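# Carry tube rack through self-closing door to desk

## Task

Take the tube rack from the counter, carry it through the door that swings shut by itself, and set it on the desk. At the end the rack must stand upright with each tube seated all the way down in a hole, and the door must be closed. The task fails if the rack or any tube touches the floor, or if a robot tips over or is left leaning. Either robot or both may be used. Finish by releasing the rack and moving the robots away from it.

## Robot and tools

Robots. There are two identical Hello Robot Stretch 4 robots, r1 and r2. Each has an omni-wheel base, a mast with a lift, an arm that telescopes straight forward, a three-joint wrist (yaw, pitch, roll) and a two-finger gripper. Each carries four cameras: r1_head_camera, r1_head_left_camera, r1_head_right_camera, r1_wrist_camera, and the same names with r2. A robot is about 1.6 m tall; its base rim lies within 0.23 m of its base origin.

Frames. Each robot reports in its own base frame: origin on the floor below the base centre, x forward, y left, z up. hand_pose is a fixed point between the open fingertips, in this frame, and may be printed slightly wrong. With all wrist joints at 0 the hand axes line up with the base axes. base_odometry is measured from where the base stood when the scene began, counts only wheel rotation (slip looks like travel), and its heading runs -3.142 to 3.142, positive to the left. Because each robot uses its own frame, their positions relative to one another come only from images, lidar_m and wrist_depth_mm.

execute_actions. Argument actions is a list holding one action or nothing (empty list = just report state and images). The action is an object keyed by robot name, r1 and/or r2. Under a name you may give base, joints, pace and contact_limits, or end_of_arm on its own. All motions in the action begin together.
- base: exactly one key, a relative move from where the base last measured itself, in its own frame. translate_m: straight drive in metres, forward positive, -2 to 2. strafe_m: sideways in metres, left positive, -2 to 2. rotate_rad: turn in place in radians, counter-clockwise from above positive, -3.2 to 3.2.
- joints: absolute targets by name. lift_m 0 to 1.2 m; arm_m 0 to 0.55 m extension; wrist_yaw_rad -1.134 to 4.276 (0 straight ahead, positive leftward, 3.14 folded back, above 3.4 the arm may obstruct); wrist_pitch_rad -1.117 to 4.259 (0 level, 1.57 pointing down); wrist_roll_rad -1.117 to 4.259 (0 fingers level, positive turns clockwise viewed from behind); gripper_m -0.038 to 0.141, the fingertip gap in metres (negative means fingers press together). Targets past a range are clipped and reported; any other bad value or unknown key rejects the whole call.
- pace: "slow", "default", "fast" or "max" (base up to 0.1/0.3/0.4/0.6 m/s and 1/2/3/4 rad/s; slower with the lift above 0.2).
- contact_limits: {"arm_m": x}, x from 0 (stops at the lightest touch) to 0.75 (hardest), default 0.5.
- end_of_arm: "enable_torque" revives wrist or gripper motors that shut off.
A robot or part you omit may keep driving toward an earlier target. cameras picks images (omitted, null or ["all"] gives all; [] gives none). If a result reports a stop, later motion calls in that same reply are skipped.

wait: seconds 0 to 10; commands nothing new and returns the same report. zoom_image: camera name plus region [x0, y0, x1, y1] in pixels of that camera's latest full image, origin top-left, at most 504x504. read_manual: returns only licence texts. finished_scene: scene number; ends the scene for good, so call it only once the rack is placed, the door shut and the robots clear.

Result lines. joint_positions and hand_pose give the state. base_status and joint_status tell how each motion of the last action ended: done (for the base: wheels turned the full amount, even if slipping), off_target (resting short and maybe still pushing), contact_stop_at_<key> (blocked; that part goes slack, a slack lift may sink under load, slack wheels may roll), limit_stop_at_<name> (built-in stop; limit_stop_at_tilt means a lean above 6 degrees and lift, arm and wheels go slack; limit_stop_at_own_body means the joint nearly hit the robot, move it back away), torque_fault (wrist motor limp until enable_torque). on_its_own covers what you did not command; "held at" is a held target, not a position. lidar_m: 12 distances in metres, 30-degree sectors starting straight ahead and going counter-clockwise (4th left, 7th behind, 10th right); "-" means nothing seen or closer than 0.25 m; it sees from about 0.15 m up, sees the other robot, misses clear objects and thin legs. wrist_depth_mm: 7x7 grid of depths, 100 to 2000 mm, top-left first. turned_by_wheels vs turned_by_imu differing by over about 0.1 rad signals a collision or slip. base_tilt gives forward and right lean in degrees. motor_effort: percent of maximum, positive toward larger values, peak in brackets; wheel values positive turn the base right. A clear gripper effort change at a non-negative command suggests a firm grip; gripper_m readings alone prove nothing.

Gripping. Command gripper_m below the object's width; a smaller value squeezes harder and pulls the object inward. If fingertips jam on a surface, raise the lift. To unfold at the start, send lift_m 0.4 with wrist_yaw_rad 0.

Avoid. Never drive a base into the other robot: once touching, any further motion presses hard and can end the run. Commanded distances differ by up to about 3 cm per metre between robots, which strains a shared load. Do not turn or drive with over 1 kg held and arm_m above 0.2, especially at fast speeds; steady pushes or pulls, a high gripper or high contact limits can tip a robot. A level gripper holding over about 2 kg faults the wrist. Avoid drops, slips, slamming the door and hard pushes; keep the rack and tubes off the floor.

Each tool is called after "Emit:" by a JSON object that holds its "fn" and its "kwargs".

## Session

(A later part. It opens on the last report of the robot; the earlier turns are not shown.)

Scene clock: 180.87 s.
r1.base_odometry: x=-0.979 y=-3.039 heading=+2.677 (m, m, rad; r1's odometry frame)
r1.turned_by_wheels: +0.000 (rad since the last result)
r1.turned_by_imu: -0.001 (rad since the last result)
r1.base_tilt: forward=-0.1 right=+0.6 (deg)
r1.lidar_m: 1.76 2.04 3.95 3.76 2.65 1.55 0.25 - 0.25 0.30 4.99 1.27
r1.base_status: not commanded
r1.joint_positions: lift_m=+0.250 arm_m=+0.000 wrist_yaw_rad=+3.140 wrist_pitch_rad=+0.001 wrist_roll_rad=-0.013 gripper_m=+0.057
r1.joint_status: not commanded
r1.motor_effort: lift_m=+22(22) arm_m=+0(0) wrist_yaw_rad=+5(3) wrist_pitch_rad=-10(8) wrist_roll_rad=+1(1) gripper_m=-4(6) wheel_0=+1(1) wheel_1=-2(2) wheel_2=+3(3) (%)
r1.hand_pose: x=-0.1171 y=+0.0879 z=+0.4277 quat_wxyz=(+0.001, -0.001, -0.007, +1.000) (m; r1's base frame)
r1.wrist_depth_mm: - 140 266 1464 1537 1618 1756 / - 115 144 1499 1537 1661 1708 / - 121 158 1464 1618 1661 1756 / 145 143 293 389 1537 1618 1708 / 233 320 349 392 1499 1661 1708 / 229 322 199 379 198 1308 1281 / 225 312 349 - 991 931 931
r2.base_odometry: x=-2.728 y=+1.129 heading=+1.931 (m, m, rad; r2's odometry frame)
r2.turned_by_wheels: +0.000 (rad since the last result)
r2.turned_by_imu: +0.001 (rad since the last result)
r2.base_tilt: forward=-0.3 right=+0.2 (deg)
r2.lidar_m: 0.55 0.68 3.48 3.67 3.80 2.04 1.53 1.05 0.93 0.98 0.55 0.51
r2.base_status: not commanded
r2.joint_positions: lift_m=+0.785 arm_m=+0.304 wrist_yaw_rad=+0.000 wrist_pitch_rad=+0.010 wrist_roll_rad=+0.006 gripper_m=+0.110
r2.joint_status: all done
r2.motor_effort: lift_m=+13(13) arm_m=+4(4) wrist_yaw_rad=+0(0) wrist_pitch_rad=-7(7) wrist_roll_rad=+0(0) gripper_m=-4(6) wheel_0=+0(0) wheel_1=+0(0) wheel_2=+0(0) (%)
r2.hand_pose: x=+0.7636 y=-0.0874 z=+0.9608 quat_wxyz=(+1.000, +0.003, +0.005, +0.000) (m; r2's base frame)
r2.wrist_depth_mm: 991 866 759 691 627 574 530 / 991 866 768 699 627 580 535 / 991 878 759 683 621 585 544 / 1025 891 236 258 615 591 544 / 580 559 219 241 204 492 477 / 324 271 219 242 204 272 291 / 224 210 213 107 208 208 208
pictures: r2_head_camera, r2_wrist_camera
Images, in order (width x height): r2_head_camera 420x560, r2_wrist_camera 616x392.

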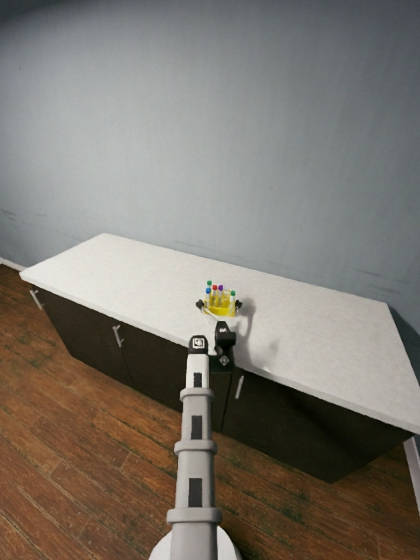

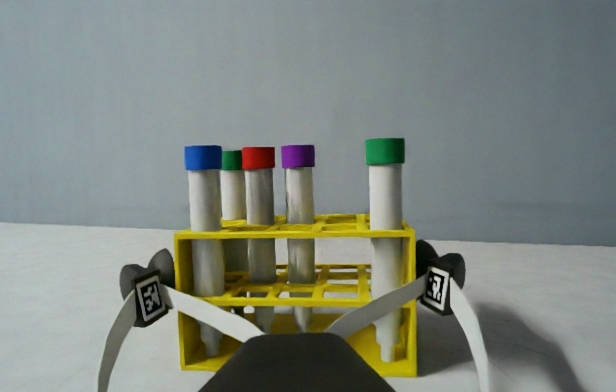

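Emit:
{"fn": "execute_actions", "kwargs": {"actions": [{"r2":{"joints":{"gripper_m":0.06},"pace":"slow"}}], "cameras": ["r2_wrist_camera"]}}

Scene clock: 184.13 s.
r1.base_odometry: x=-0.979 y=-3.039 heading=+2.677 (m, m, rad; r1's odometry frame)
r1.turned_by_wheels: +0.000 (rad since the last result)
r1.turned_by_imu: -0.001 (rad since the last result)
r1.base_tilt: forward=-0.1 right=+0.6 (deg)
r1.lidar_m: 1.77 2.04 3.97 3.76 2.66 1.55 0.25 - 0.25 0.29 5.00 1.27
r1.base_status: not commanded
r1.joint_positions: lift_m=+0.250 arm_m=+0.000 wrist_yaw_rad=+3.140 wrist_pitch_rad=+0.001 wrist_roll_rad=-0.013 gripper_m=+0.057
r1.joint_status: not commanded
r1.motor_effort: lift_m=+22(22) arm_m=+0(0) wrist_yaw_rad=+5(3) wrist_pitch_rad=-10(8) wrist_roll_rad=-2(0) gripper_m=-2(3) wheel_0=+1(1) wheel_1=-2(2) wheel_2=+2(3) (%)
r1.hand_pose: x=-0.1171 y=+0.0879 z=+0.4277 quat_wxyz=(+0.001, -0.001, -0.007, +1.000) (m; r1's base frame)
r1.wrist_depth_mm: - 140 266 1464 1537 1661 1756 / - 115 145 1464 1499 1618 1756 / - 121 158 1464 1576 1661 1756 / 145 144 293 389 1618 1661 1756 / 233 320 347 389 1537 1661 1756 / 229 322 199 382 198 1308 1281 / 226 312 349 - 1025 917 946
r2.base_odometry: x=-2.728 y=+1.129 heading=+1.931 (m, m, rad; r2's odometry frame)
r2.turned_by_wheels: +0.000 (rad since the last result)
r2.turned_by_imu: +0.001 (rad since the last result)
r2.base_tilt: forward=-0.2 right=+0.5 (deg)
r2.lidar_m: 0.52 0.67 3.48 3.65 3.82 2.03 1.56 1.05 0.96 0.99 0.55 0.51
r2.base_status: not commanded
r2.joint_positions: lift_m=+0.785 arm_m=+0.304 wrist_yaw_rad=+0.000 wrist_pitch_rad=+0.010 wrist_roll_rad=+0.006 gripper_m=+0.061
r2.joint_status: all done
r2.motor_effort: lift_m=+13(13) arm_m=+4(4) wrist_yaw_rad=-1(0) wrist_pitch_rad=-6(7) wrist_roll_rad=+0(0) gripper_m=-30(32) wheel_0=+0(0) wheel_1=+0(1) wheel_2=+0(0) (%)
r2.hand_pose: x=+0.7636 y=-0.0874 z=+0.9608 quat_wxyz=(+1.000, +0.003, +0.005, +0.000) (m; r2's base frame)
r2.wrist_depth_mm: 976 866 768 691 627 574 539 / 1008 878 778 699 634 580 539 / 991 878 750 691 621 585 544 / 1025 891 217 676 621 585 549 / 574 492 199 219 193 492 477 / 324 176 198 218 186 181 289 / 211 222 139 107 192 211 196
pictures: r2_wrist_camera
Images, in order (width x height): r2_wrist_camera 616x392.

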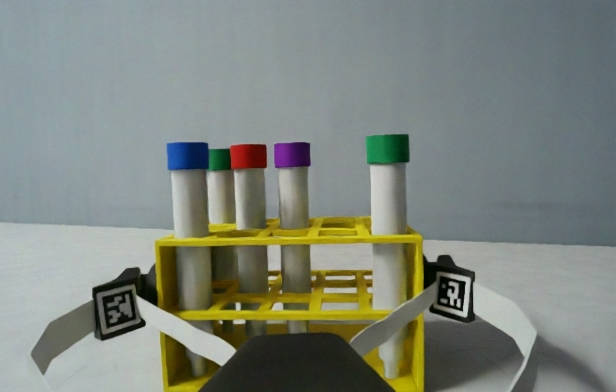

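Emit:
{"fn": "execute_actions", "kwargs": {"actions": [{"r2":{"joints":{"lift_m":0.84},"pace":"slow"}}], "cameras": ["r2_wrist_camera"]}}

Emit:
{"fn": "execute_actions", "kwargs": {"actions": [{"r2":{"joints":{"arm_m":0.0},"pace":"slow"}}], "cameras": ["r2_wrist_camera","r2_head_left_camera","r1_head_left_camera"]}}

Scene clock: 187.83 s.
r1.base_odometry: x=-0.979 y=-3.039 heading=+2.677 (m, m, rad; r1's odometry frame)
r1.turned_by_wheels: +0.000 (rad since the last result)
r1.turned_by_imu: -0.001 (rad since the last result)
r1.base_tilt: forward=-0.1 right=+0.6 (deg)
r1.lidar_m: 1.76 2.02 3.99 3.76 2.66 1.55 0.25 - 0.25 0.30 5.00 1.28
r1.base_status: not commanded
r1.joint_positions: lift_m=+0.250 arm_m=+0.000 wrist_yaw_rad=+3.140 wrist_pitch_rad=+0.001 wrist_roll_rad=-0.013 gripper_m=+0.057
r1.joint_status: not commanded
r1.motor_effort: lift_m=+22(22) arm_m=+0(0) wrist_yaw_rad=+4(4) wrist_pitch_rad=-9(8) wrist_roll_rad=+0(0) gripper_m=-2(3) wheel_0=+1(1) wheel_1=-2(2) wheel_2=+3(3) (%)
r1.hand_pose: x=-0.1171 y=+0.0879 z=+0.4277 quat_wxyz=(+0.001, -0.001, -0.007, +1.000) (m; r1's base frame)
r1.wrist_depth_mm: - 140 266 1430 1537 1661 1661 / - 115 144 1464 1537 1618 1708 / - 121 157 1430 1537 1661 1756 / 145 144 293 389 1537 1661 1808 / 234 320 347 389 1537 1618 1756 / 229 320 199 382 198 1281 1255 / 226 312 349 - 1025 931 931
r2.base_odometry: x=-2.728 y=+1.129 heading=+1.931 (m, m, rad; r2's odometry frame)
r2.turned_by_wheels: +0.000 (rad since the last result)
r2.turned_by_imu: +0.001 (rad since the last result)
r2.base_tilt: forward=-0.2 right=+0.3 (deg)
r2.lidar_m: 0.51 0.68 3.49 3.67 3.82 2.06 1.54 1.05 0.95 0.99 0.54 0.51
r2.base_status: not commanded
r2.joint_positions: lift_m=+0.840 arm_m=+0.304 wrist_yaw_rad=+0.000 wrist_pitch_rad=+0.011 wrist_roll_rad=+0.006 gripper_m=+0.061
r2.joint_status: all done
r2.motor_effort: lift_m=+23(24) arm_m=+4(4) wrist_yaw_rad=-1(2) wrist_pitch_rad=-11(11) wrist_roll_rad=+0(1) gripper_m=-30(33) wheel_0=+0(0) wheel_1=-1(0) wheel_2=+0(0) (%)
r2.hand_pose: x=+0.7636 y=-0.0874 z=+1.0147 quat_wxyz=(+1.000, +0.003, +0.005, +0.000) (m; r2's base frame)
r2.wrist_depth_mm: 976 854 759 691 627 574 535 / 991 866 768 691 634 580 539 / 1008 878 750 691 615 580 544 / 1025 891 218 683 615 591 549 / 866 732 200 219 194 585 549 / 484 176 198 217 186 181 433 / 315 332 139 107 193 315 294
pictures: r2_wrist_camera
Images, in order (width x height): r2_wrist_camera 616x392.

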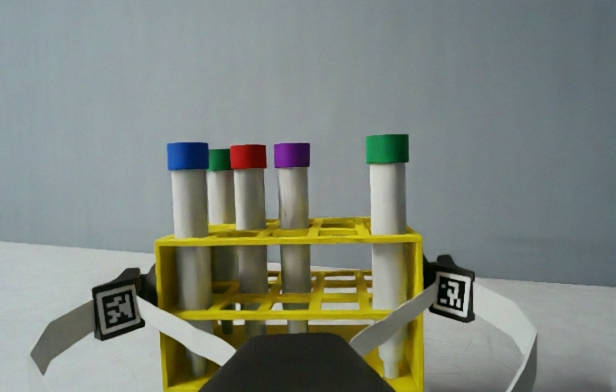

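Scene clock: 192.17 s.
r1.base_odometry: x=-0.979 y=-3.039 heading=+2.677 (m, m, rad; r1's odometry frame)
r1.turned_by_wheels: +0.000 (rad since the last result)
r1.turned_by_imu: -0.002 (rad since the last result)
r1.base_tilt: forward=-0.2 right=+0.7 (deg)
r1.lidar_m: 1.75 2.03 3.99 3.75 2.70 1.56 0.25 - 0.25 0.31 4.99 1.26
r1.base_status: not commanded
r1.joint_positions: lift_m=+0.250 arm_m=+0.000 wrist_yaw_rad=+3.140 wrist_pitch_rad=+0.001 wrist_roll_rad=-0.013 gripper_m=+0.057
r1.joint_status: not commanded
r1.motor_effort: lift_m=+22(22) arm_m=+0(0) wrist_yaw_rad=+3(3) wrist_pitch_rad=-9(7) wrist_roll_rad=-2(0) gripper_m=-1(3) wheel_0=+1(1) wheel_1=-2(2) wheel_2=+2(2) (%)
r1.hand_pose: x=-0.1171 y=+0.0879 z=+0.4277 quat_wxyz=(+0.001, -0.001, -0.007, +1.000) (m; r1's base frame)
r1.wrist_depth_mm: - 140 267 1464 1537 1661 1708 / - 115 144 1464 1537 1618 1708 / - 121 158 1464 1576 1661 1756 / 145 144 293 389 1576 1661 1708 / 234 320 345 392 1576 1708 1708 / 229 320 200 382 198 1308 1255 / 226 314 351 - 1008 931 946
r2.base_odometry: x=-2.728 y=+1.129 heading=+1.931 (m, m, rad; r2's odometry frame)
r2.turned_by_wheels: +0.000 (rad since the last result)
r2.turned_by_imu: +0.002 (rad since the last result)
r2.base_tilt: forward=-0.2 right=+0.3 (deg)
r2.lidar_m: 0.40 0.70 3.48 3.67 3.83 2.04 1.55 1.03 0.97 0.99 0.55 0.40
r2.base_status: not commanded
r2.joint_positions: lift_m=+0.840 arm_m=+0.001 wrist_yaw_rad=+0.000 wrist_pitch_rad=+0.011 wrist_roll_rad=+0.006 gripper_m=+0.061
r2.joint_status: all done
r2.motor_effort: lift_m=+23(23) arm_m=-4(5) wrist_yaw_rad=-2(4) wrist_pitch_rad=-11(11) wrist_roll_rad=+0(0) gripper_m=-31(31) wheel_0=+0(0) wheel_1=+0(0) wheel_2=+0(0) (%)
r2.hand_pose: x=+0.4601 y=-0.0874 z=+1.0146 quat_wxyz=(+1.000, +0.003, +0.006, +0.000) (m; r2's base frame)
r2.wrist_depth_mm: 1397 1229 1078 991 891 809 750 / 1430 1205 1098 991 917 831 768 / 1430 1255 1060 991 878 831 778 / 1464 1255 218 960 878 842 778 / 866 741 199 219 193 741 723 / 488 176 198 218 186 181 439 / 469 410 138 107 193 320 297
pictures: r1_head_left_camera, r2_head_left_camera, r2_wrist_camera
Images, in order (width x height): r1_head_left_camera 420x672, r2_head_left_camera 420x672, r2_wrist_camera 616x392.

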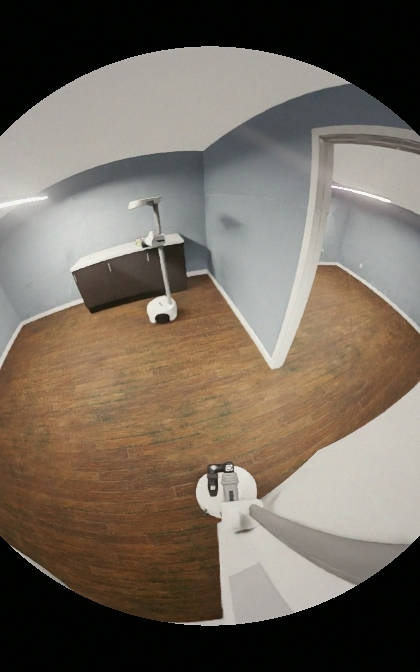

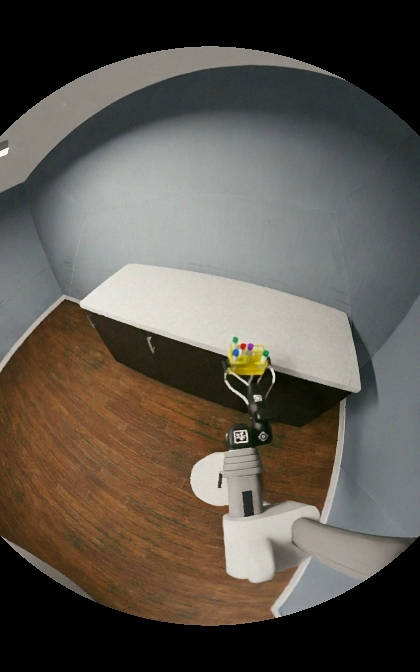

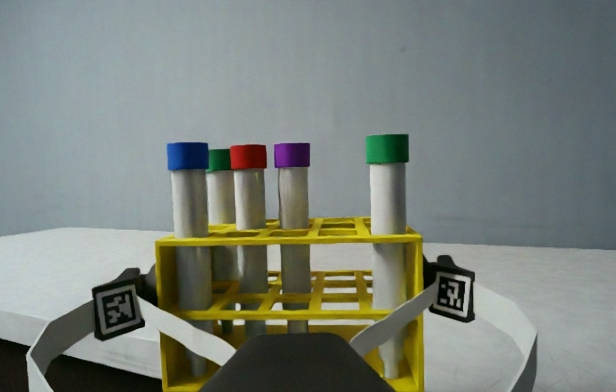

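Emit:
{"fn": "execute_actions", "kwargs": {"actions": [{"r2":{"base":{"translate_m":-0.3}}}], "cameras": []}}

Emit:
{"fn": "execute_actions", "kwargs": {"actions": [{"r2":{"base":{"rotate_rad":-1.95},"pace":"slow"}}], "cameras": []}}

Emit:
{"fn": "execute_actions", "kwargs": {"actions": [{"r2":{"base":{"translate_m":-0.15}}}], "cameras": []}}

Emit:
{"fn": "execute_actions", "kwargs": {"actions": [{"r2":{"base":{"strafe_m":-1.2}}}], "cameras": ["r2_wrist_camera","r2_head_right_camera","r2_head_camera"]}}

Scene clock: 201.63 s.
r1.base_odometry: x=-0.979 y=-3.039 heading=+2.677 (m, m, rad; r1's odometry frame)
r1.turned_by_wheels: +0.000 (rad since the last result)
r1.turned_by_imu: -0.002 (rad since the last result)
r1.base_tilt: forward=-0.1 right=+0.6 (deg)
r1.lidar_m: 1.76 1.74 3.96 3.76 2.67 1.55 0.25 - 0.25 0.31 4.98 1.28
r1.base_status: not commanded
r1.joint_positions: lift_m=+0.250 arm_m=+0.000 wrist_yaw_rad=+3.140 wrist_pitch_rad=+0.001 wrist_roll_rad=-0.013 gripper_m=+0.057
r1.joint_status: not commanded
r1.motor_effort: lift_m=+22(22) arm_m=+0(0) wrist_yaw_rad=+3(3) wrist_pitch_rad=-8(10) wrist_roll_rad=-1(0) gripper_m=+0(4) wheel_0=+1(1) wheel_1=-2(2) wheel_2=+2(2) (%)
r1.hand_pose: x=-0.1171 y=+0.0879 z=+0.4277 quat_wxyz=(+0.001, -0.001, -0.007, +1.000) (m; r1's base frame)
r1.wrist_depth_mm: - 140 266 1464 1537 1618 1708 / - 115 145 1464 1537 1618 1708 / - 121 158 1464 1618 1618 1756 / 145 144 293 389 1576 1661 1708 / 233 322 347 392 1499 1708 1708 / 229 320 200 379 198 1281 1255 / 225 314 349 - 1008 931 946
r2.base_odometry: x=-2.623 y=+0.848 heading=+1.930 (m, m, rad; r2's odometry frame)
r2.turned_by_wheels: -0.001 (rad since the last result)
r2.turned_by_imu: +0.003 (rad since the last result)
r2.base_tilt: forward=-0.1 right=+0.3 (deg)
r2.lidar_m: 0.42 1.03 3.71 3.79 3.52 1.78 2.12 0.90 0.84 0.84 0.85 0.78
r2.base_status: done
r2.joint_positions: lift_m=+0.840 arm_m=+0.001 wrist_yaw_rad=+0.000 wrist_pitch_rad=+0.011 wrist_roll_rad=+0.006 gripper_m=+0.061
r2.joint_status: not commanded
r2.motor_effort: lift_m=+22(23) arm_m=-4(4) wrist_yaw_rad=-2(2) wrist_pitch_rad=-11(11) wrist_roll_rad=+0(0) gripper_m=-31(30) wheel_0=-3(8) wheel_1=-4(7) wheel_2=+0(13) (%)
r2.hand_pose: x=+0.4601 y=-0.0874 z=+1.0147 quat_wxyz=(+1.000, +0.003, +0.006, +0.000) (m; r2's base frame)
r2.wrist_depth_mm: 1808 1576 1397 1255 1138 1042 976 / 1808 1576 1397 1281 1160 1078 976 / 1808 1576 1366 1255 1138 1078 991 / 1921 1618 217 1255 1138 1060 1008 / 931 809 198 217 189 741 715 / 917 176 198 217 186 180 484 / 904 831 138 107 192 544 496
pictures: none
No camera images: the call's "cameras" was empty. Leave "cameras" out to get every camera's image.

Scene clock: 204.87 s.
r1.base_odometry: x=-0.979 y=-3.039 heading=+2.677 (m, m, rad; r1's odometry frame)
r1.turned_by_wheels: +0.000 (rad since the last result)
r1.turned_by_imu: -0.001 (rad since the last result)
r1.base_tilt: forward=-0.2 right=+0.7 (deg)
r1.lidar_m: 1.76 1.78 3.98 3.76 2.67 1.55 0.25 - 0.25 0.29 4.99 1.28
r1.base_status: not commanded
r1.joint_positions: lift_m=+0.250 arm_m=+0.000 wrist_yaw_rad=+3.140 wrist_pitch_rad=+0.001 wrist_roll_rad=-0.013 gripper_m=+0.057
r1.joint_status: not commanded
r1.motor_effort: lift_m=+22(22) arm_m=+0(0) wrist_yaw_rad=+4(5) wrist_pitch_rad=-8(8) wrist_roll_rad=+0(1) gripper_m=-4(2) wheel_0=+1(1) wheel_1=-2(2) wheel_2=+2(3) (%)
r1.hand_pose: x=-0.1171 y=+0.0879 z=+0.4277 quat_wxyz=(+0.001, -0.001, -0.007, +1.000) (m; r1's base frame)
r1.wrist_depth_mm: - 140 266 1464 1499 1618 1756 / - 115 145 1499 1576 1618 1708 / - 121 158 1464 1537 1618 1756 / 145 143 291 389 1537 1661 1756 / 233 320 347 394 1537 1661 1756 / 229 320 199 384 198 1308 1281 / 225 312 349 - 1008 931 946
r2.base_odometry: x=-2.623 y=+0.848 heading=-0.019 (m, m, rad; r2's odometry frame)
r2.turned_by_wheels: -1.949 (rad since the last result)
r2.turned_by_imu: -1.995 (rad since the last result)
r2.base_tilt: forward=-0.2 right=+0.3 (deg)
r2.lidar_m: 0.42 0.90 0.81 0.77 0.83 1.19 3.82 3.92 3.34 1.74 1.16 0.44
r2.base_status: done
r2.joint_positions: lift_m=+0.840 arm_m=+0.001 wrist_yaw_rad=+0.000 wrist_pitch_rad=+0.011 wrist_roll_rad=+0.006 gripper_m=+0.061
r2.joint_status: not commanded
r2.motor_effort: lift_m=+22(22) arm_m=-4(4) wrist_yaw_rad=+2(2) wrist_pitch_rad=-11(11) wrist_roll_rad=+0(0) gripper_m=-29(29) wheel_0=+3(5) wheel_1=+4(8) wheel_2=+2(6) (%)
r2.hand_pose: x=+0.4601 y=-0.0874 z=+1.0147 quat_wxyz=(+1.000, +0.003, +0.006, +0.000) (m; r2's base frame)
r2.wrist_depth_mm: 634 634 627 615 615 603 603 / 634 634 627 627 621 609 609 / 640 634 634 627 627 621 615 / 654 647 219 634 627 627 621 / 654 647 201 220 193 627 627 / 661 176 200 218 187 180 634 / 661 661 139 107 194 640 634
pictures: none
No camera images: the call's "cameras" was empty. Leave "cameras" out to get every camera's image.

Scene clock: 206.70 s.
r1.base_odometry: x=-0.979 y=-3.039 heading=+2.677 (m, m, rad; r1's odometry frame)
r1.turned_by_wheels: +0.000 (rad since the last result)
r1.turned_by_imu: -0.001 (rad since the last result)
r1.base_tilt: forward=-0.2 right=+0.7 (deg)
r1.lidar_m: 1.77 1.77 3.95 3.77 2.69 1.55 0.25 - 0.25 0.31 4.99 1.26
r1.base_status: not commanded
r1.joint_positions: lift_m=+0.250 arm_m=+0.000 wrist_yaw_rad=+3.140 wrist_pitch_rad=+0.001 wrist_roll_rad=-0.013 gripper_m=+0.057
r1.joint_status: not commanded
r1.motor_effort: lift_m=+22(22) arm_m=+0(0) wrist_yaw_rad=+3(4) wrist_pitch_rad=-7(8) wrist_roll_rad=+1(0) gripper_m=-3(5) wheel_0=+1(1) wheel_1=-2(2) wheel_2=+3(2) (%)
r1.hand_pose: x=-0.1171 y=+0.0879 z=+0.4277 quat_wxyz=(+0.001, -0.001, -0.007, +1.000) (m; r1's base frame)
r1.wrist_depth_mm: - 140 266 1464 1537 1618 1708 / - 115 144 1464 1537 1661 1708 / - 121 157 1499 1576 1661 1708 / 145 144 293 389 1537 1708 1756 / 233 322 347 392 1576 1661 1756 / 229 322 199 382 198 1308 1255 / 226 312 351 - 1008 931 960
r2.base_odometry: x=-2.773 y=+0.851 heading=-0.019 (m, m, rad; r2's odometry frame)
r2.turned_by_wheels: +0.000 (rad since the last result)
r2.turned_by_imu: +0.001 (rad since the last result)
r2.base_tilt: forward=-0.2 right=+0.3 (deg)
r2.lidar_m: 0.40 1.05 0.83 0.78 0.82 1.20 3.64 3.78 3.37 1.73 1.37 0.43
r2.base_status: done
r2.joint_positions: lift_m=+0.840 arm_m=+0.001 wrist_yaw_rad=+0.000 wrist_pitch_rad=+0.011 wrist_roll_rad=+0.006 gripper_m=+0.061
r2.joint_status: not commanded
r2.motor_effort: lift_m=+22(22) arm_m=-4(4) wrist_yaw_rad=+0(1) wrist_pitch_rad=-10(11) wrist_roll_rad=+0(0) gripper_m=-30(31) wheel_0=-1(5) wheel_1=-2(7) wheel_2=+1(9) (%)
r2.hand_pose: x=+0.4601 y=-0.0874 z=+1.0147 quat_wxyz=(+1.000, +0.003, +0.006, +0.000) (m; r2's base frame)
r2.wrist_depth_mm: 778 768 768 759 759 750 741 / 788 778 768 768 768 759 759 / 788 788 778 768 768 759 759 / 798 798 217 778 768 768 768 / 809 809 200 219 191 778 768 / 809 176 199 218 187 181 768 / 831 820 139 107 194 788 778
pictures: none
No camera images: the call's "cameras" was empty. Leave "cameras" out to get every camera's image.

Scene clock: 212.03 s.
r1.base_odometry: x=-0.979 y=-3.039 heading=+2.677 (m, m, rad; r1's odometry frame)
r1.turned_by_wheels: +0.000 (rad since the last result)
r1.turned_by_imu: -0.002 (rad since the last result)
r1.base_tilt: forward=-0.2 right=+0.6 (deg)
r1.lidar_m: 0.58 0.56 3.98 3.77 2.67 1.55 0.25 - 0.25 0.30 4.98 0.72
r1.base_status: not commanded
r1.joint_positions: lift_m=+0.250 arm_m=+0.000 wrist_yaw_rad=+3.140 wrist_pitch_rad=+0.001 wrist_roll_rad=-0.013 gripper_m=+0.057
r1.joint_status: not commanded
r1.motor_effort: lift_m=+22(22) arm_m=+0(0) wrist_yaw_rad=+4(3) wrist_pitch_rad=-8(7) wrist_roll_rad=-1(0) gripper_m=-1(4) wheel_0=+1(1) wheel_1=-2(2) wheel_2=+2(3) (%)
r1.hand_pose: x=-0.1171 y=+0.0879 z=+0.4277 quat_wxyz=(+0.001, -0.001, -0.007, +1.000) (m; r1's base frame)
r1.wrist_depth_mm: - 140 266 1464 1537 1618 1708 / - 115 144 1464 1576 1618 1756 / - 121 158 1499 1537 1618 1756 / 144 144 293 389 1576 1661 1708 / 234 320 347 392 1576 1618 1756 / 229 319 199 379 198 1308 1281 / 226 314 351 - 1025 946 946
r2.base_odometry: x=-2.796 y=-0.349 heading=-0.019 (m, m, rad; r2's odometry frame)
r2.turned_by_wheels: +0.000 (rad since the last result)
r2.turned_by_imu: +0.004 (rad since the last result)
r2.base_tilt: forward=-0.2 right=+0.2 (deg)
r2.lidar_m: 0.41 1.00 1.45 2.01 2.11 3.77 3.72 2.84 2.13 0.54 0.63 0.43
r2.base_status: done
r2.joint_positions: lift_m=+0.840 arm_m=+0.001 wrist_yaw_rad=+0.000 wrist_pitch_rad=+0.011 wrist_roll_rad=+0.006 gripper_m=+0.061
r2.joint_status: not commanded
r2.motor_effort: lift_m=+22(22) arm_m=-4(4) wrist_yaw_rad=-2(0) wrist_pitch_rad=-11(12) wrist_roll_rad=+0(1) gripper_m=-28(28) wheel_0=+2(11) wheel_1=+0(10) wheel_2=+1(1) (%)
r2.hand_pose: x=+0.4601 y=-0.0874 z=+1.0147 quat_wxyz=(+1.000, +0.003, +0.006, +0.000) (m; r2's base frame)
r2.wrist_depth_mm: 723 707 - - - - - / 723 715 - - - - - / 741 732 768 - - - - / 732 732 218 260 - - - / 741 732 200 220 193 - - / 750 176 199 218 186 181 - / 759 750 139 107 193 - -
pictures: r2_head_camera, r2_head_right_camera, r2_wrist_camera
Images, in order (width x height): r2_head_camera 420x560, r2_head_right_camera 420x672, r2_wrist_camera 616x392.

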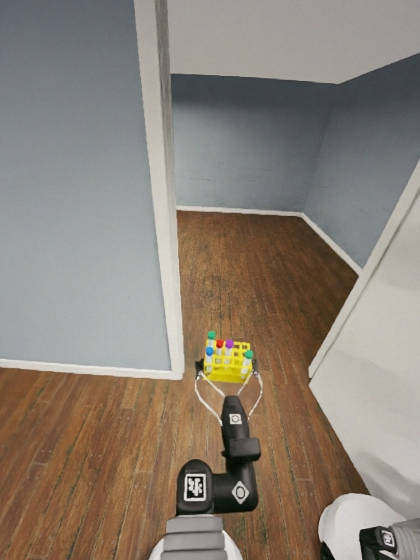

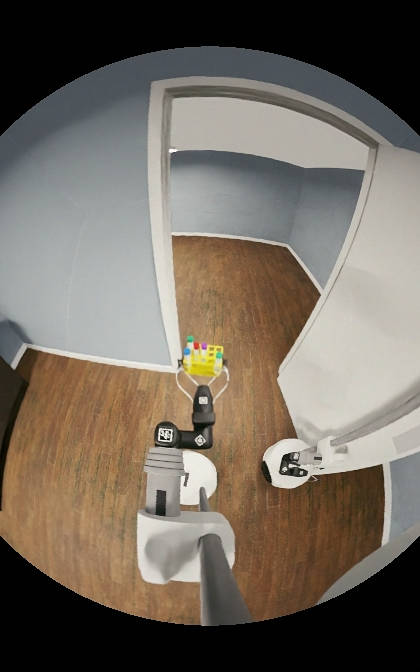

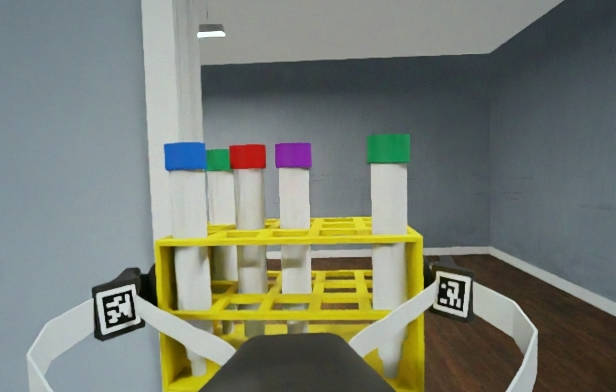

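Emit:
{"fn": "execute_actions", "kwargs": {"actions": [{"r2":{"base":{"translate_m":0.56}}}], "cameras": []}}

Emit:
{"fn": "execute_actions", "kwargs": {"actions": [{"r2":{"base":{"strafe_m":-0.17},"pace":"slow"}}], "cameras": ["r2_head_right_camera","r2_head_camera"]}}

Scene clock: 219.43 s.
r1.base_odometry: x=-0.979 y=-3.039 heading=+2.677 (m, m, rad; r1's odometry frame)
r1.turned_by_wheels: +0.000 (rad since the last result)
r1.turned_by_imu: -0.003 (rad since the last result)
r1.base_tilt: forward=-0.1 right=+0.6 (deg)
r1.lidar_m: 0.70 2.76 3.94 3.77 2.68 1.55 0.25 - 0.25 0.30 4.98 0.72
r1.base_status: not commanded
r1.joint_positions: lift_m=+0.250 arm_m=+0.000 wrist_yaw_rad=+3.140 wrist_pitch_rad=+0.001 wrist_roll_rad=-0.013 gripper_m=+0.057
r1.joint_status: not commanded
r1.motor_effort: lift_m=+22(22) arm_m=+0(0) wrist_yaw_rad=+3(3) wrist_pitch_rad=-10(8) wrist_roll_rad=-1(0) gripper_m=-5(3) wheel_0=+1(1) wheel_1=-2(2) wheel_2=+2(2) (%)
r1.hand_pose: x=-0.1171 y=+0.0879 z=+0.4277 quat_wxyz=(+0.001, -0.001, -0.007, +1.000) (m; r1's base frame)
r1.wrist_depth_mm: - 140 267 1499 1576 1618 1708 / - 115 144 1464 1537 1661 1756 / - 121 158 1499 1537 1661 1756 / 145 144 291 389 1576 1661 1756 / 233 320 345 392 1537 1661 1756 / 229 320 200 382 198 1308 1255 / 225 312 347 - 1008 931 960
r2.base_odometry: x=-2.236 y=-0.359 heading=-0.019 (m, m, rad; r2's odometry frame)
r2.turned_by_wheels: +0.001 (rad since the last result)
r2.turned_by_imu: +0.001 (rad since the last result)
r2.base_tilt: forward=-0.3 right=+0.3 (deg)
r2.lidar_m: 0.39 0.39 0.59 1.94 2.09 3.93 - 0.86 0.71 0.83 0.86 0.43
r2.base_status: done
r2.joint_positions: lift_m=+0.840 arm_m=+0.001 wrist_yaw_rad=+0.000 wrist_pitch_rad=+0.011 wrist_roll_rad=+0.006 gripper_m=+0.061
r2.joint_status: not commanded
r2.motor_effort: lift_m=+22(22) arm_m=-4(4) wrist_yaw_rad=-2(3) wrist_pitch_rad=-11(12) wrist_roll_rad=+0(1) gripper_m=-28(31) wheel_0=+2(5) wheel_1=+2(8) wheel_2=+2(11) (%)
r2.hand_pose: x=+0.4601 y=-0.0874 z=+1.0147 quat_wxyz=(+1.000, +0.003, +0.006, +0.000) (m; r2's base frame)
r2.wrist_depth_mm: - - - - - - - / - - - - - - - / - - - - - - - / - - 216 - - - - / - - 198 219 193 - - / 285 176 198 218 186 181 - / 283 - 139 107 193 - -
pictures: none
No camera images: the call's "cameras" was empty. Leave "cameras" out to get every camera's image.

Scene clock: 222.27 s.
r1.base_odometry: x=-0.979 y=-3.039 heading=+2.677 (m, m, rad; r1's odometry frame)
r1.turned_by_wheels: +0.000 (rad since the last result)
r1.turned_by_imu: -0.001 (rad since the last result)
r1.base_tilt: forward=-0.2 right=+0.7 (deg)
r1.lidar_m: 0.60 2.77 3.97 3.75 2.68 1.54 0.25 - 0.25 0.30 1.01 0.56
r1.base_status: not commanded
r1.joint_positions: lift_m=+0.250 arm_m=+0.000 wrist_yaw_rad=+3.140 wrist_pitch_rad=+0.001 wrist_roll_rad=-0.013 gripper_m=+0.057
r1.joint_status: not commanded
r1.motor_effort: lift_m=+22(22) arm_m=+0(0) wrist_yaw_rad=+3(3) wrist_pitch_rad=-8(8) wrist_roll_rad=+1(1) gripper_m=-4(4) wheel_0=+1(1) wheel_1=-2(2) wheel_2=+3(2) (%)
r1.hand_pose: x=-0.1171 y=+0.0879 z=+0.4277 quat_wxyz=(+0.001, -0.001, -0.007, +1.000) (m; r1's base frame)
r1.wrist_depth_mm: - 140 266 1464 1576 1618 1756 / - 115 145 1499 1576 1618 1756 / - 121 158 1499 1576 1661 1708 / 145 143 291 392 1576 1661 1756 / 233 320 347 389 1537 1661 1756 / 229 320 200 379 198 1308 1281 / 225 312 349 - 1008 931 946
r2.base_odometry: x=-2.239 y=-0.529 heading=-0.019 (m, m, rad; r2's odometry frame)
r2.turned_by_wheels: +0.000 (rad since the last result)
r2.turned_by_imu: +0.000 (rad since the last result)
r2.base_tilt: forward=-0.2 right=+0.3 (deg)
r2.lidar_m: 0.40 0.48 0.57 1.90 2.28 4.19 - 0.59 0.57 0.67 0.69 0.42
r2.base_status: done
r2.joint_positions: lift_m=+0.840 arm_m=+0.001 wrist_yaw_rad=+0.000 wrist_pitch_rad=+0.011 wrist_roll_rad=+0.006 gripper_m=+0.061
r2.joint_status: not commanded
r2.motor_effort: lift_m=+22(22) arm_m=-4(4) wrist_yaw_rad=+1(0) wrist_pitch_rad=-11(11) wrist_roll_rad=-1(0) gripper_m=-29(29) wheel_0=+1(4) wheel_1=-5(9) wheel_2=+0(1) (%)
r2.hand_pose: x=+0.4601 y=-0.0874 z=+1.0147 quat_wxyz=(+1.000, +0.003, +0.006, +0.000) (m; r2's base frame)
r2.wrist_depth_mm: - - - - - - - / - - - - - - - / - - - - - - - / - - 217 260 - - - / - - 199 220 193 - - / - 176 198 218 186 180 - / - - 138 107 193 - -
pictures: r2_head_camera, r2_head_right_camera
Images, in order (width x height): r2_head_camera 420x560, r2_head_right_camera 420x672.

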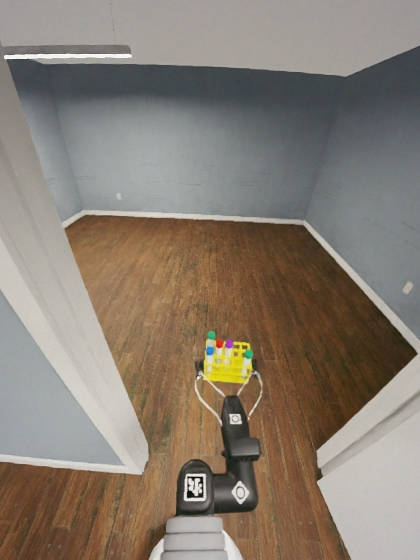

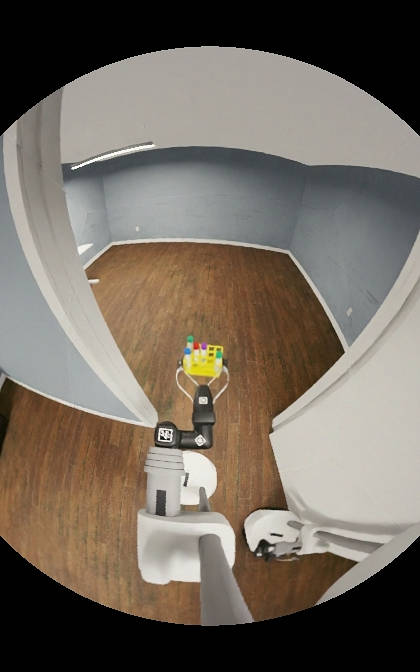

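Emit:
{"fn": "execute_actions", "kwargs": {"actions": [{"r2":{"base":{"translate_m":1.5}}}], "cameras": ["r2_head_left_camera","r1_head_right_camera"]}}

Scene clock: 230.13 s.
r1.base_odometry: x=-0.979 y=-3.039 heading=+2.677 (m, m, rad; r1's odometry frame)
r1.turned_by_wheels: +0.000 (rad since the last result)
r1.turned_by_imu: -0.003 (rad since the last result)
r1.base_tilt: forward=-0.2 right=+0.6 (deg)
r1.lidar_m: 1.75 2.76 3.98 3.76 2.66 1.54 0.25 - 0.25 0.31 1.86 1.27
r1.base_status: not commanded
r1.joint_positions: lift_m=+0.250 arm_m=+0.000 wrist_yaw_rad=+3.140 wrist_pitch_rad=+0.001 wrist_roll_rad=-0.013 gripper_m=+0.057
r1.joint_status: not commanded
r1.motor_effort: lift_m=+22(22) arm_m=+0(0) wrist_yaw_rad=+5(1) wrist_pitch_rad=-8(8) wrist_roll_rad=-1(1) gripper_m=-5(6) wheel_0=+1(1) wheel_1=-2(2) wheel_2=+3(3) (%)
r1.hand_pose: x=-0.1171 y=+0.0879 z=+0.4277 quat_wxyz=(+0.001, -0.001, -0.007, +1.000) (m; r1's base frame)
r1.wrist_depth_mm: - 140 266 1464 1464 1618 1708 / - 115 144 1464 1537 1618 1756 / - 121 157 1499 1576 1708 1756 / 145 144 291 389 1537 1661 1708 / 234 320 347 389 1537 1708 1756 / 228 322 199 379 198 1281 1281 / 226 314 351 - 1008 946 946
r2.base_odometry: x=-0.739 y=-0.557 heading=-0.018 (m, m, rad; r2's odometry frame)
r2.turned_by_wheels: +0.001 (rad since the last result)
r2.turned_by_imu: -0.002 (rad since the last result)
r2.base_tilt: forward=-0.2 right=+0.4 (deg)
r2.lidar_m: 0.39 3.17 1.94 1.90 1.32 1.00 1.87 1.23 1.45 2.00 2.14 0.41
r2.base_status: done
r2.joint_positions: lift_m=+0.840 arm_m=+0.001 wrist_yaw_rad=+0.000 wrist_pitch_rad=+0.011 wrist_roll_rad=+0.006 gripper_m=+0.061
r2.joint_status: not commanded
r2.motor_effort: lift_m=+22(22) arm_m=-4(4) wrist_yaw_rad=-2(0) wrist_pitch_rad=-11(11) wrist_roll_rad=-1(0) gripper_m=-35(31) wheel_0=+3(11) wheel_1=+3(6) wheel_2=+1(11) (%)
r2.hand_pose: x=+0.4601 y=-0.0874 z=+1.0147 quat_wxyz=(+1.000, +0.003, +0.006, +0.000) (m; r2's base frame)
r2.wrist_depth_mm: - - - - - - - / - - - - - - - / - - - - - - - / - - 219 - - - - / - - 200 219 193 - - / - 176 198 218 187 181 - / - - 139 107 193 - -
pictures: r1_head_right_camera, r2_head_left_camera
Images, in order (width x height): r1_head_right_camera 420x672, r2_head_left_camera 420x672.

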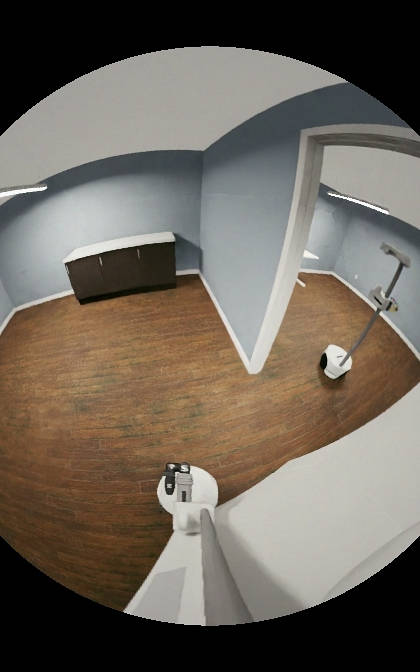

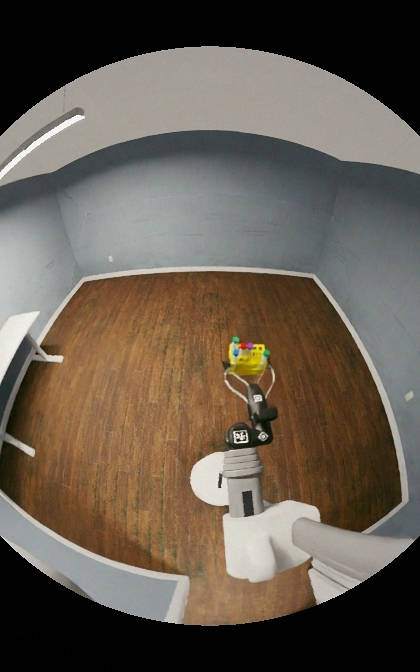

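Emit:
{"fn": "execute_actions", "kwargs": {"actions": [{"r1":{"base":{"translate_m":1.3},"pace":"slow"},"r2":{"base":{"translate_m":0.6}}}], "cameras": []}}

Emit:
{"fn": "execute_actions", "kwargs": {"actions": [{"r2":{"base":{"rotate_rad":1.54},"pace":"slow"}}], "cameras": ["r2_head_camera","r2_head_left_camera","r1_head_right_camera"]}}

action 0: r1: "base": translate_m = 1.3 would last too long for one action: at the pace "slow" translate_m can be at most 0.766 in either direction: name a faster pace, or command the rest in another action

Scene clock: 236.37 s.
r1.base_odometry: x=-0.979 y=-3.039 heading=+2.677 (m, m, rad; r1's odometry frame)
r1.turned_by_wheels: +0.000 (rad since the last result)
r1.turned_by_imu: -0.003 (rad since the last result)
r1.base_tilt: forward=-0.2 right=+0.7 (deg)
r1.lidar_m: 1.76 2.76 3.95 3.76 2.68 1.55 0.25 - 0.25 0.31 1.87 1.25
r1.base_status: not commanded
r1.joint_positions: lift_m=+0.250 arm_m=+0.000 wrist_yaw_rad=+3.140 wrist_pitch_rad=+0.001 wrist_roll_rad=-0.013 gripper_m=+0.057
r1.joint_status: not commanded
r1.motor_effort: lift_m=+22(22) arm_m=+0(0) wrist_yaw_rad=+3(5) wrist_pitch_rad=-9(7) wrist_roll_rad=-1(2) gripper_m=-4(3) wheel_0=+1(1) wheel_1=-2(2) wheel_2=+2(3) (%)
r1.hand_pose: x=-0.1171 y=+0.0879 z=+0.4277 quat_wxyz=(+0.001, -0.001, -0.007, +1.000) (m; r1's base frame)
r1.wrist_depth_mm: - 140 266 1430 1537 1618 1756 / - 115 145 1430 1537 1618 1708 / - 121 158 1464 1537 1618 1756 / 144 144 291 389 1576 1661 1708 / 233 322 347 389 1537 1708 1756 / 229 322 199 379 198 1308 1255 / 225 310 351 - 1025 946 946
r2.base_odometry: x=-0.739 y=-0.557 heading=+1.521 (m, m, rad; r2's odometry frame)
r2.turned_by_wheels: +1.539 (rad since the last result)
r2.turned_by_imu: +1.578 (rad since the last result)
r2.base_tilt: forward=-0.2 right=+0.3 (deg)
r2.lidar_m: 0.38 1.37 0.97 1.05 1.22 1.45 2.02 2.11 2.94 3.00 3.14 0.43
r2.base_status: done
r2.joint_positions: lift_m=+0.840 arm_m=+0.001 wrist_yaw_rad=+0.000 wrist_pitch_rad=+0.011 wrist_roll_rad=+0.006 gripper_m=+0.061
r2.joint_status: not commanded
r2.motor_effort: lift_m=+22(22) arm_m=-4(4) wrist_yaw_rad=-1(3) wrist_pitch_rad=-11(11) wrist_roll_rad=+0(1) gripper_m=-30(31) wheel_0=-4(8) wheel_1=-5(8) wheel_2=-3(9) (%)
r2.hand_pose: x=+0.4601 y=-0.0874 z=+1.0147 quat_wxyz=(+1.000, +0.003, +0.006, +0.000) (m; r2's base frame)
r2.wrist_depth_mm: 1576 - - - - - - / 1537 - - - - - - / 1537 - - - - - - / 1537 - 219 262 - - - / 1499 - 200 220 193 1863 - / 1397 176 199 219 186 181 - / 1336 1983 139 107 193 - -
pictures: r1_head_right_camera, r2_head_camera, r2_head_left_camera
Images, in order (width x height): r1_head_right_camera 420x672, r2_head_camera 420x560, r2_head_left_camera 420x672.

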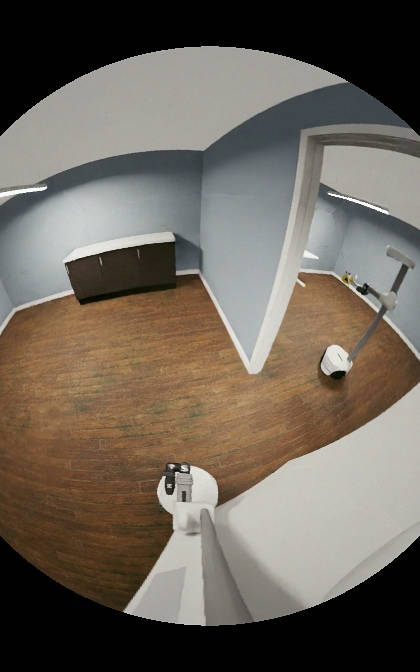

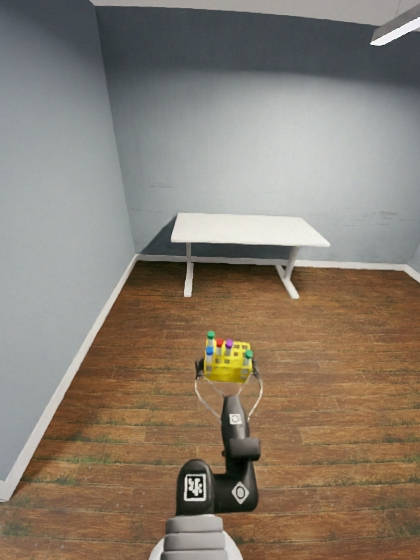

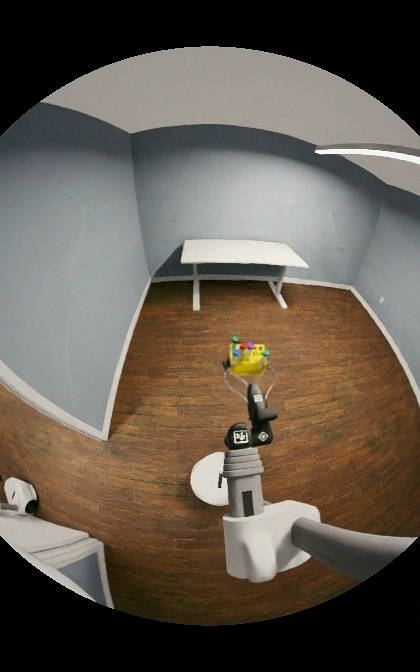

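Emit:
{"fn": "execute_actions", "kwargs": {"actions": [{"r1":{"base":{"translate_m":0.75},"pace":"slow"},"r2":{"base":{"translate_m":1.2}}}], "cameras": []}}

Emit:
{"fn": "execute_actions", "kwargs": {"actions": [{"r1":{"base":{"translate_m":0.6},"pace":"slow"},"r2":{"base":{"strafe_m":-0.25}}}], "cameras": ["r2_head_camera","r2_wrist_camera","r1_head_right_camera"]}}

Scene clock: 247.23 s.
r1.base_odometry: x=-1.649 y=-2.702 heading=+2.678 (m, m, rad; r1's odometry frame)
r1.turned_by_wheels: +0.001 (rad since the last result)
r1.turned_by_imu: -0.005 (rad since the last result)
r1.base_tilt: forward=-0.1 right=+0.6 (deg)
r1.lidar_m: 1.36 2.04 2.38 3.94 3.97 0.25 0.25 0.26 0.49 4.20 0.69 0.79
r1.base_status: done
r1.joint_positions: lift_m=+0.250 arm_m=+0.000 wrist_yaw_rad=+3.140 wrist_pitch_rad=+0.001 wrist_roll_rad=-0.013 gripper_m=+0.057
r1.joint_status: not commanded
r1.motor_effort: lift_m=+22(22) arm_m=+0(0) wrist_yaw_rad=+3(3) wrist_pitch_rad=-8(8) wrist_roll_rad=-1(1) gripper_m=-5(4) wheel_0=-3(6) wheel_1=+9(9) wheel_2=+6(6) (%)
r1.hand_pose: x=-0.1171 y=+0.0879 z=+0.4277 quat_wxyz=(+0.001, -0.001, -0.007, +1.000) (m; r1's base frame)
r1.wrist_depth_mm: - 139 266 312 - - - / - 115 144 314 - - - / - 121 158 314 - - - / 145 143 293 319 - - - / 232 387 343 319 - - - / 229 394 199 317 198 1308 1255 / 225 399 351 - 1025 917 946
r2.base_odometry: x=-0.680 y=+0.642 heading=+1.521 (m, m, rad; r2's odometry frame)
r2.turned_by_wheels: +0.000 (rad since the last result)
r2.turned_by_imu: +0.000 (rad since the last result)
r2.base_tilt: forward=-0.3 right=+0.2 (deg)
r2.lidar_m: 0.40 0.73 0.99 0.94 0.99 2.16 3.28 3.35 3.14 3.02 1.01 0.42
r2.base_status: done
r2.joint_positions: lift_m=+0.840 arm_m=+0.001 wrist_yaw_rad=+0.000 wrist_pitch_rad=+0.011 wrist_roll_rad=+0.006 gripper_m=+0.061
r2.joint_status: not commanded
r2.motor_effort: lift_m=+22(22) arm_m=-4(4) wrist_yaw_rad=+0(1) wrist_pitch_rad=-11(11) wrist_roll_rad=-1(1) gripper_m=-32(31) wheel_0=+1(7) wheel_1=+3(7) wheel_2=+0(11) (%)
r2.hand_pose: x=+0.4601 y=-0.0874 z=+1.0147 quat_wxyz=(+1.000, +0.003, +0.006, +0.000) (m; r2's base frame)
r2.wrist_depth_mm: 1229 1255 1255 1229 1255 1229 1229 / 1255 1255 1229 1255 1255 1229 1255 / 1281 1255 1255 1255 1255 1281 1255 / 1281 1255 218 1255 1281 1281 1255 / 1281 1281 199 220 193 1255 1281 / 1308 176 198 218 186 181 946 / 1281 732 138 107 194 691 661
pictures: none
No camera images: the call's "cameras" was empty. Leave "cameras" out to get every camera's image.

Scene clock: 254.53 s.
r1.base_odometry: x=-2.186 y=-2.434 heading=+2.678 (m, m, rad; r1's odometry frame)
r1.turned_by_wheels: +0.000 (rad since the last result)
r1.turned_by_imu: -0.004 (rad since the last result)
r1.base_tilt: forward=-0.2 right=+0.6 (deg)
r1.lidar_m: 1.06 1.46 1.72 4.11 4.11 3.07 2.64 0.96 0.56 0.51 0.50 0.61
r1.base_status: done
r1.joint_positions: lift_m=+0.250 arm_m=+0.000 wrist_yaw_rad=+3.140 wrist_pitch_rad=+0.001 wrist_roll_rad=-0.013 gripper_m=+0.057
r1.joint_status: not commanded
r1.motor_effort: lift_m=+21(22) arm_m=+0(0) wrist_yaw_rad=+4(3) wrist_pitch_rad=-8(8) wrist_roll_rad=+0(0) gripper_m=-6(4) wheel_0=+2(5) wheel_1=+4(10) wheel_2=-1(6) (%)
r1.hand_pose: x=-0.1171 y=+0.0879 z=+0.4277 quat_wxyz=(+0.001, -0.001, -0.007, +1.000) (m; r1's base frame)
r1.wrist_depth_mm: - 140 266 - - - - / - 115 145 - - - - / - 121 158 - - - - / 145 143 291 - - - - / 233 - - - - - - / 229 1464 199 1397 198 1308 1255 / 226 1008 1025 - 991 931 946
r2.base_odometry: x=-0.430 y=+0.629 heading=+1.521 (m, m, rad; r2's odometry frame)
r2.turned_by_wheels: +0.000 (rad since the last result)
r2.turned_by_imu: +0.002 (rad since the last result)
r2.base_tilt: forward=-0.2 right=+0.2 (deg)
r2.lidar_m: 0.42 0.72 1.24 1.17 1.26 1.90 3.30 3.38 2.87 2.78 0.99 0.43
r2.base_status: done
r2.joint_positions: lift_m=+0.840 arm_m=+0.001 wrist_yaw_rad=+0.000 wrist_pitch_rad=+0.011 wrist_roll_rad=+0.006 gripper_m=+0.061
r2.joint_status: not commanded
r2.motor_effort: lift_m=+22(22) arm_m=-4(4) wrist_yaw_rad=-1(2) wrist_pitch_rad=-11(11) wrist_roll_rad=+0(0) gripper_m=-31(27) wheel_0=+0(9) wheel_1=-2(11) wheel_2=-1(4) (%)
r2.hand_pose: x=+0.4601 y=-0.0874 z=+1.0147 quat_wxyz=(+1.000, +0.003, +0.006, +0.000) (m; r2's base frame)
r2.wrist_depth_mm: 1229 1255 1255 1229 1229 1255 1229 / 1255 1205 1255 1255 1255 1255 1229 / 1255 1255 1255 1229 1255 1255 1255 / 1281 1255 218 1255 1255 1255 1281 / 1281 1281 199 220 193 1281 1281 / 1308 176 199 218 187 181 946 / 691 723 139 107 193 683 661
pictures: r1_head_right_camera, r2_head_camera, r2_wrist_camera
Images, in order (width x height): r1_head_right_camera 420x672, r2_head_camera 420x560, r2_wrist_camera 616x392.

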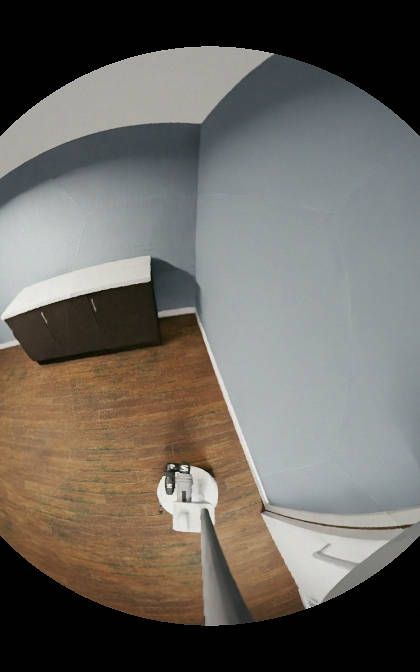

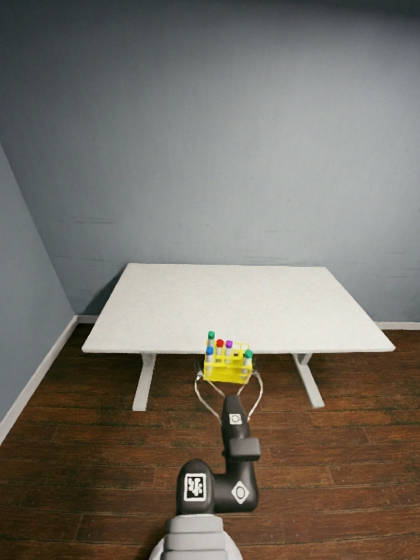

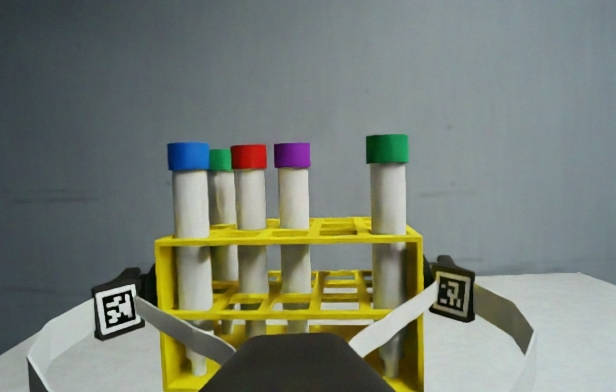

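Emit:
{"fn": "execute_actions", "kwargs": {"actions": [{"r2":{"base":{"translate_m":0.2},"joints":{"arm_m":0.3}}}], "cameras": []}}

Emit:
{"fn": "execute_actions", "kwargs": {"actions": [{"r2":{"joints":{"lift_m":0.63}}}], "cameras": ["r2_head_camera","r2_wrist_camera"]}}

Scene clock: 259.70 s.
r1.base_odometry: x=-2.186 y=-2.434 heading=+2.678 (m, m, rad; r1's odometry frame)
r1.turned_by_wheels: +0.000 (rad since the last result)
r1.turned_by_imu: -0.002 (rad since the last result)
r1.base_tilt: forward=-0.1 right=+0.6 (deg)
r1.lidar_m: 1.04 1.46 1.72 4.11 4.09 3.07 2.64 1.04 0.59 0.51 0.51 0.59
r1.base_status: not commanded
r1.joint_positions: lift_m=+0.250 arm_m=+0.000 wrist_yaw_rad=+3.140 wrist_pitch_rad=+0.001 wrist_roll_rad=-0.013 gripper_m=+0.057
r1.joint_status: not commanded
r1.motor_effort: lift_m=+22(22) arm_m=+0(0) wrist_yaw_rad=+4(4) wrist_pitch_rad=-10(8) wrist_roll_rad=-1(1) gripper_m=-3(6) wheel_0=+2(2) wheel_1=+4(4) wheel_2=-2(1) (%)
r1.hand_pose: x=-0.1171 y=+0.0879 z=+0.4277 quat_wxyz=(+0.001, -0.001, -0.007, +1.000) (m; r1's base frame)
r1.wrist_depth_mm: - 140 266 - - - - / - 115 144 - - - - / - 121 158 - - - - / 144 144 291 - - - - / 233 - - - - - - / 229 1464 200 1397 198 1308 1255 / 225 991 1025 - 1025 931 946
r2.base_odometry: x=-0.420 y=+0.829 heading=+1.521 (m, m, rad; r2's odometry frame)
r2.turned_by_wheels: +0.000 (rad since the last result)
r2.turned_by_imu: +0.002 (rad since the last result)
r2.base_tilt: forward=-0.1 right=+0.4 (deg)
r2.lidar_m: 0.48 0.51 0.71 1.18 1.24 1.85 3.51 3.57 2.89 2.78 0.69 0.49
r2.base_status: done
r2.joint_positions: lift_m=+0.840 arm_m=+0.299 wrist_yaw_rad=+0.000 wrist_pitch_rad=+0.011 wrist_roll_rad=+0.006 gripper_m=+0.061
r2.joint_status: all done
r2.motor_effort: lift_m=+22(21) arm_m=+4(5) wrist_yaw_rad=-2(1) wrist_pitch_rad=-12(11) wrist_roll_rad=+0(0) gripper_m=-29(33) wheel_0=+2(2) wheel_1=+2(7) wheel_2=+2(8) (%)
r2.hand_pose: x=+0.7587 y=-0.0874 z=+1.0147 quat_wxyz=(+1.000, +0.003, +0.006, +0.000) (m; r2's base frame)
r2.wrist_depth_mm: 759 759 759 750 750 759 750 / 768 768 759 759 759 759 759 / 768 768 768 759 768 768 768 / 778 778 217 778 768 768 768 / 788 778 199 219 193 778 778 / 788 176 199 218 186 180 778 / 691 723 138 107 193 683 654
pictures: none
No camera images: the call's "cameras" was empty. Leave "cameras" out to get every camera's image.

Scene clock: 261.67 s.
r1.base_odometry: x=-2.186 y=-2.434 heading=+2.678 (m, m, rad; r1's odometry frame)
r1.turned_by_wheels: +0.000 (rad since the last result)
r1.turned_by_imu: -0.001 (rad since the last result)
r1.base_tilt: forward=-0.2 right=+0.6 (deg)
r1.lidar_m: 1.08 1.46 1.72 4.10 4.10 3.08 2.64 1.04 0.58 0.51 0.51 0.58
r1.base_status: not commanded
r1.joint_positions: lift_m=+0.250 arm_m=+0.000 wrist_yaw_rad=+3.140 wrist_pitch_rad=+0.001 wrist_roll_rad=-0.013 gripper_m=+0.057
r1.joint_status: not commanded
r1.motor_effort: lift_m=+22(22) arm_m=+1(0) wrist_yaw_rad=+5(3) wrist_pitch_rad=-7(7) wrist_roll_rad=+1(0) gripper_m=-2(2) wheel_0=+2(2) wheel_1=+4(4) wheel_2=-2(2) (%)
r1.hand_pose: x=-0.1171 y=+0.0879 z=+0.4277 quat_wxyz=(+0.001, -0.001, -0.007, +1.000) (m; r1's base frame)
r1.wrist_depth_mm: - 140 267 - - - - / - 115 144 - - - - / - 121 158 - - - - / 145 143 293 - - - - / 233 - - - - - - / 229 1430 200 1366 198 1281 1281 / 226 991 1025 - 1025 917 946
r2.base_odometry: x=-0.420 y=+0.829 heading=+1.521 (m, m, rad; r2's odometry frame)
r2.turned_by_wheels: +0.000 (rad since the last result)
r2.turned_by_imu: +0.001 (rad since the last result)
r2.base_tilt: forward=-0.2 right=+0.3 (deg)
r2.lidar_m: 0.50 0.50 0.71 1.18 1.24 1.86 3.49 3.59 2.91 2.78 0.71 0.52
r2.base_status: not commanded
r2.joint_positions: lift_m=+0.630 arm_m=+0.299 wrist_yaw_rad=+0.000 wrist_pitch_rad=+0.011 wrist_roll_rad=+0.006 gripper_m=+0.061
r2.joint_status: all done
r2.motor_effort: lift_m=+14(22) arm_m=+4(4) wrist_yaw_rad=-2(3) wrist_pitch_rad=-11(11) wrist_roll_rad=-1(0) gripper_m=-33(33) wheel_0=+2(2) wheel_1=+2(2) wheel_2=+2(1) (%)
r2.hand_pose: x=+0.7587 y=-0.0874 z=+0.8053 quat_wxyz=(+1.000, +0.003, +0.006, +0.000) (m; r2's base frame)
r2.wrist_depth_mm: 759 759 759 750 750 759 750 / 759 759 759 759 759 759 759 / 768 768 768 768 768 759 759 / 778 778 217 768 778 778 768 / 778 647 198 220 193 640 627 / 424 176 198 218 186 181 379 / 278 291 139 107 193 278 266
pictures: r2_head_camera, r2_wrist_camera
Images, in order (width x height): r2_head_camera 420x560, r2_wrist_camera 616x392.

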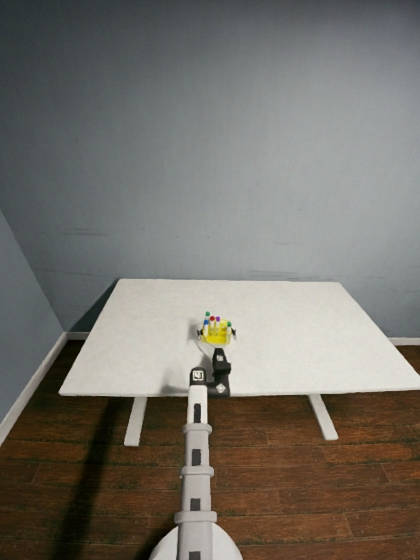

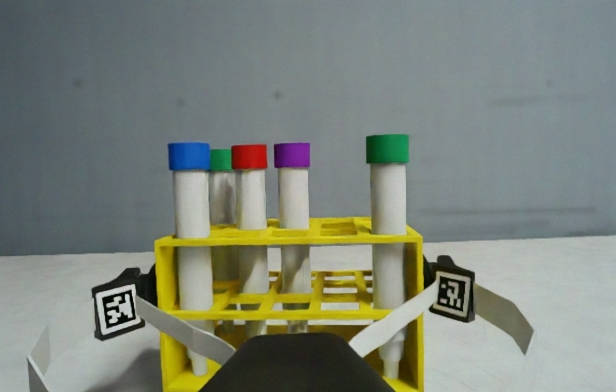

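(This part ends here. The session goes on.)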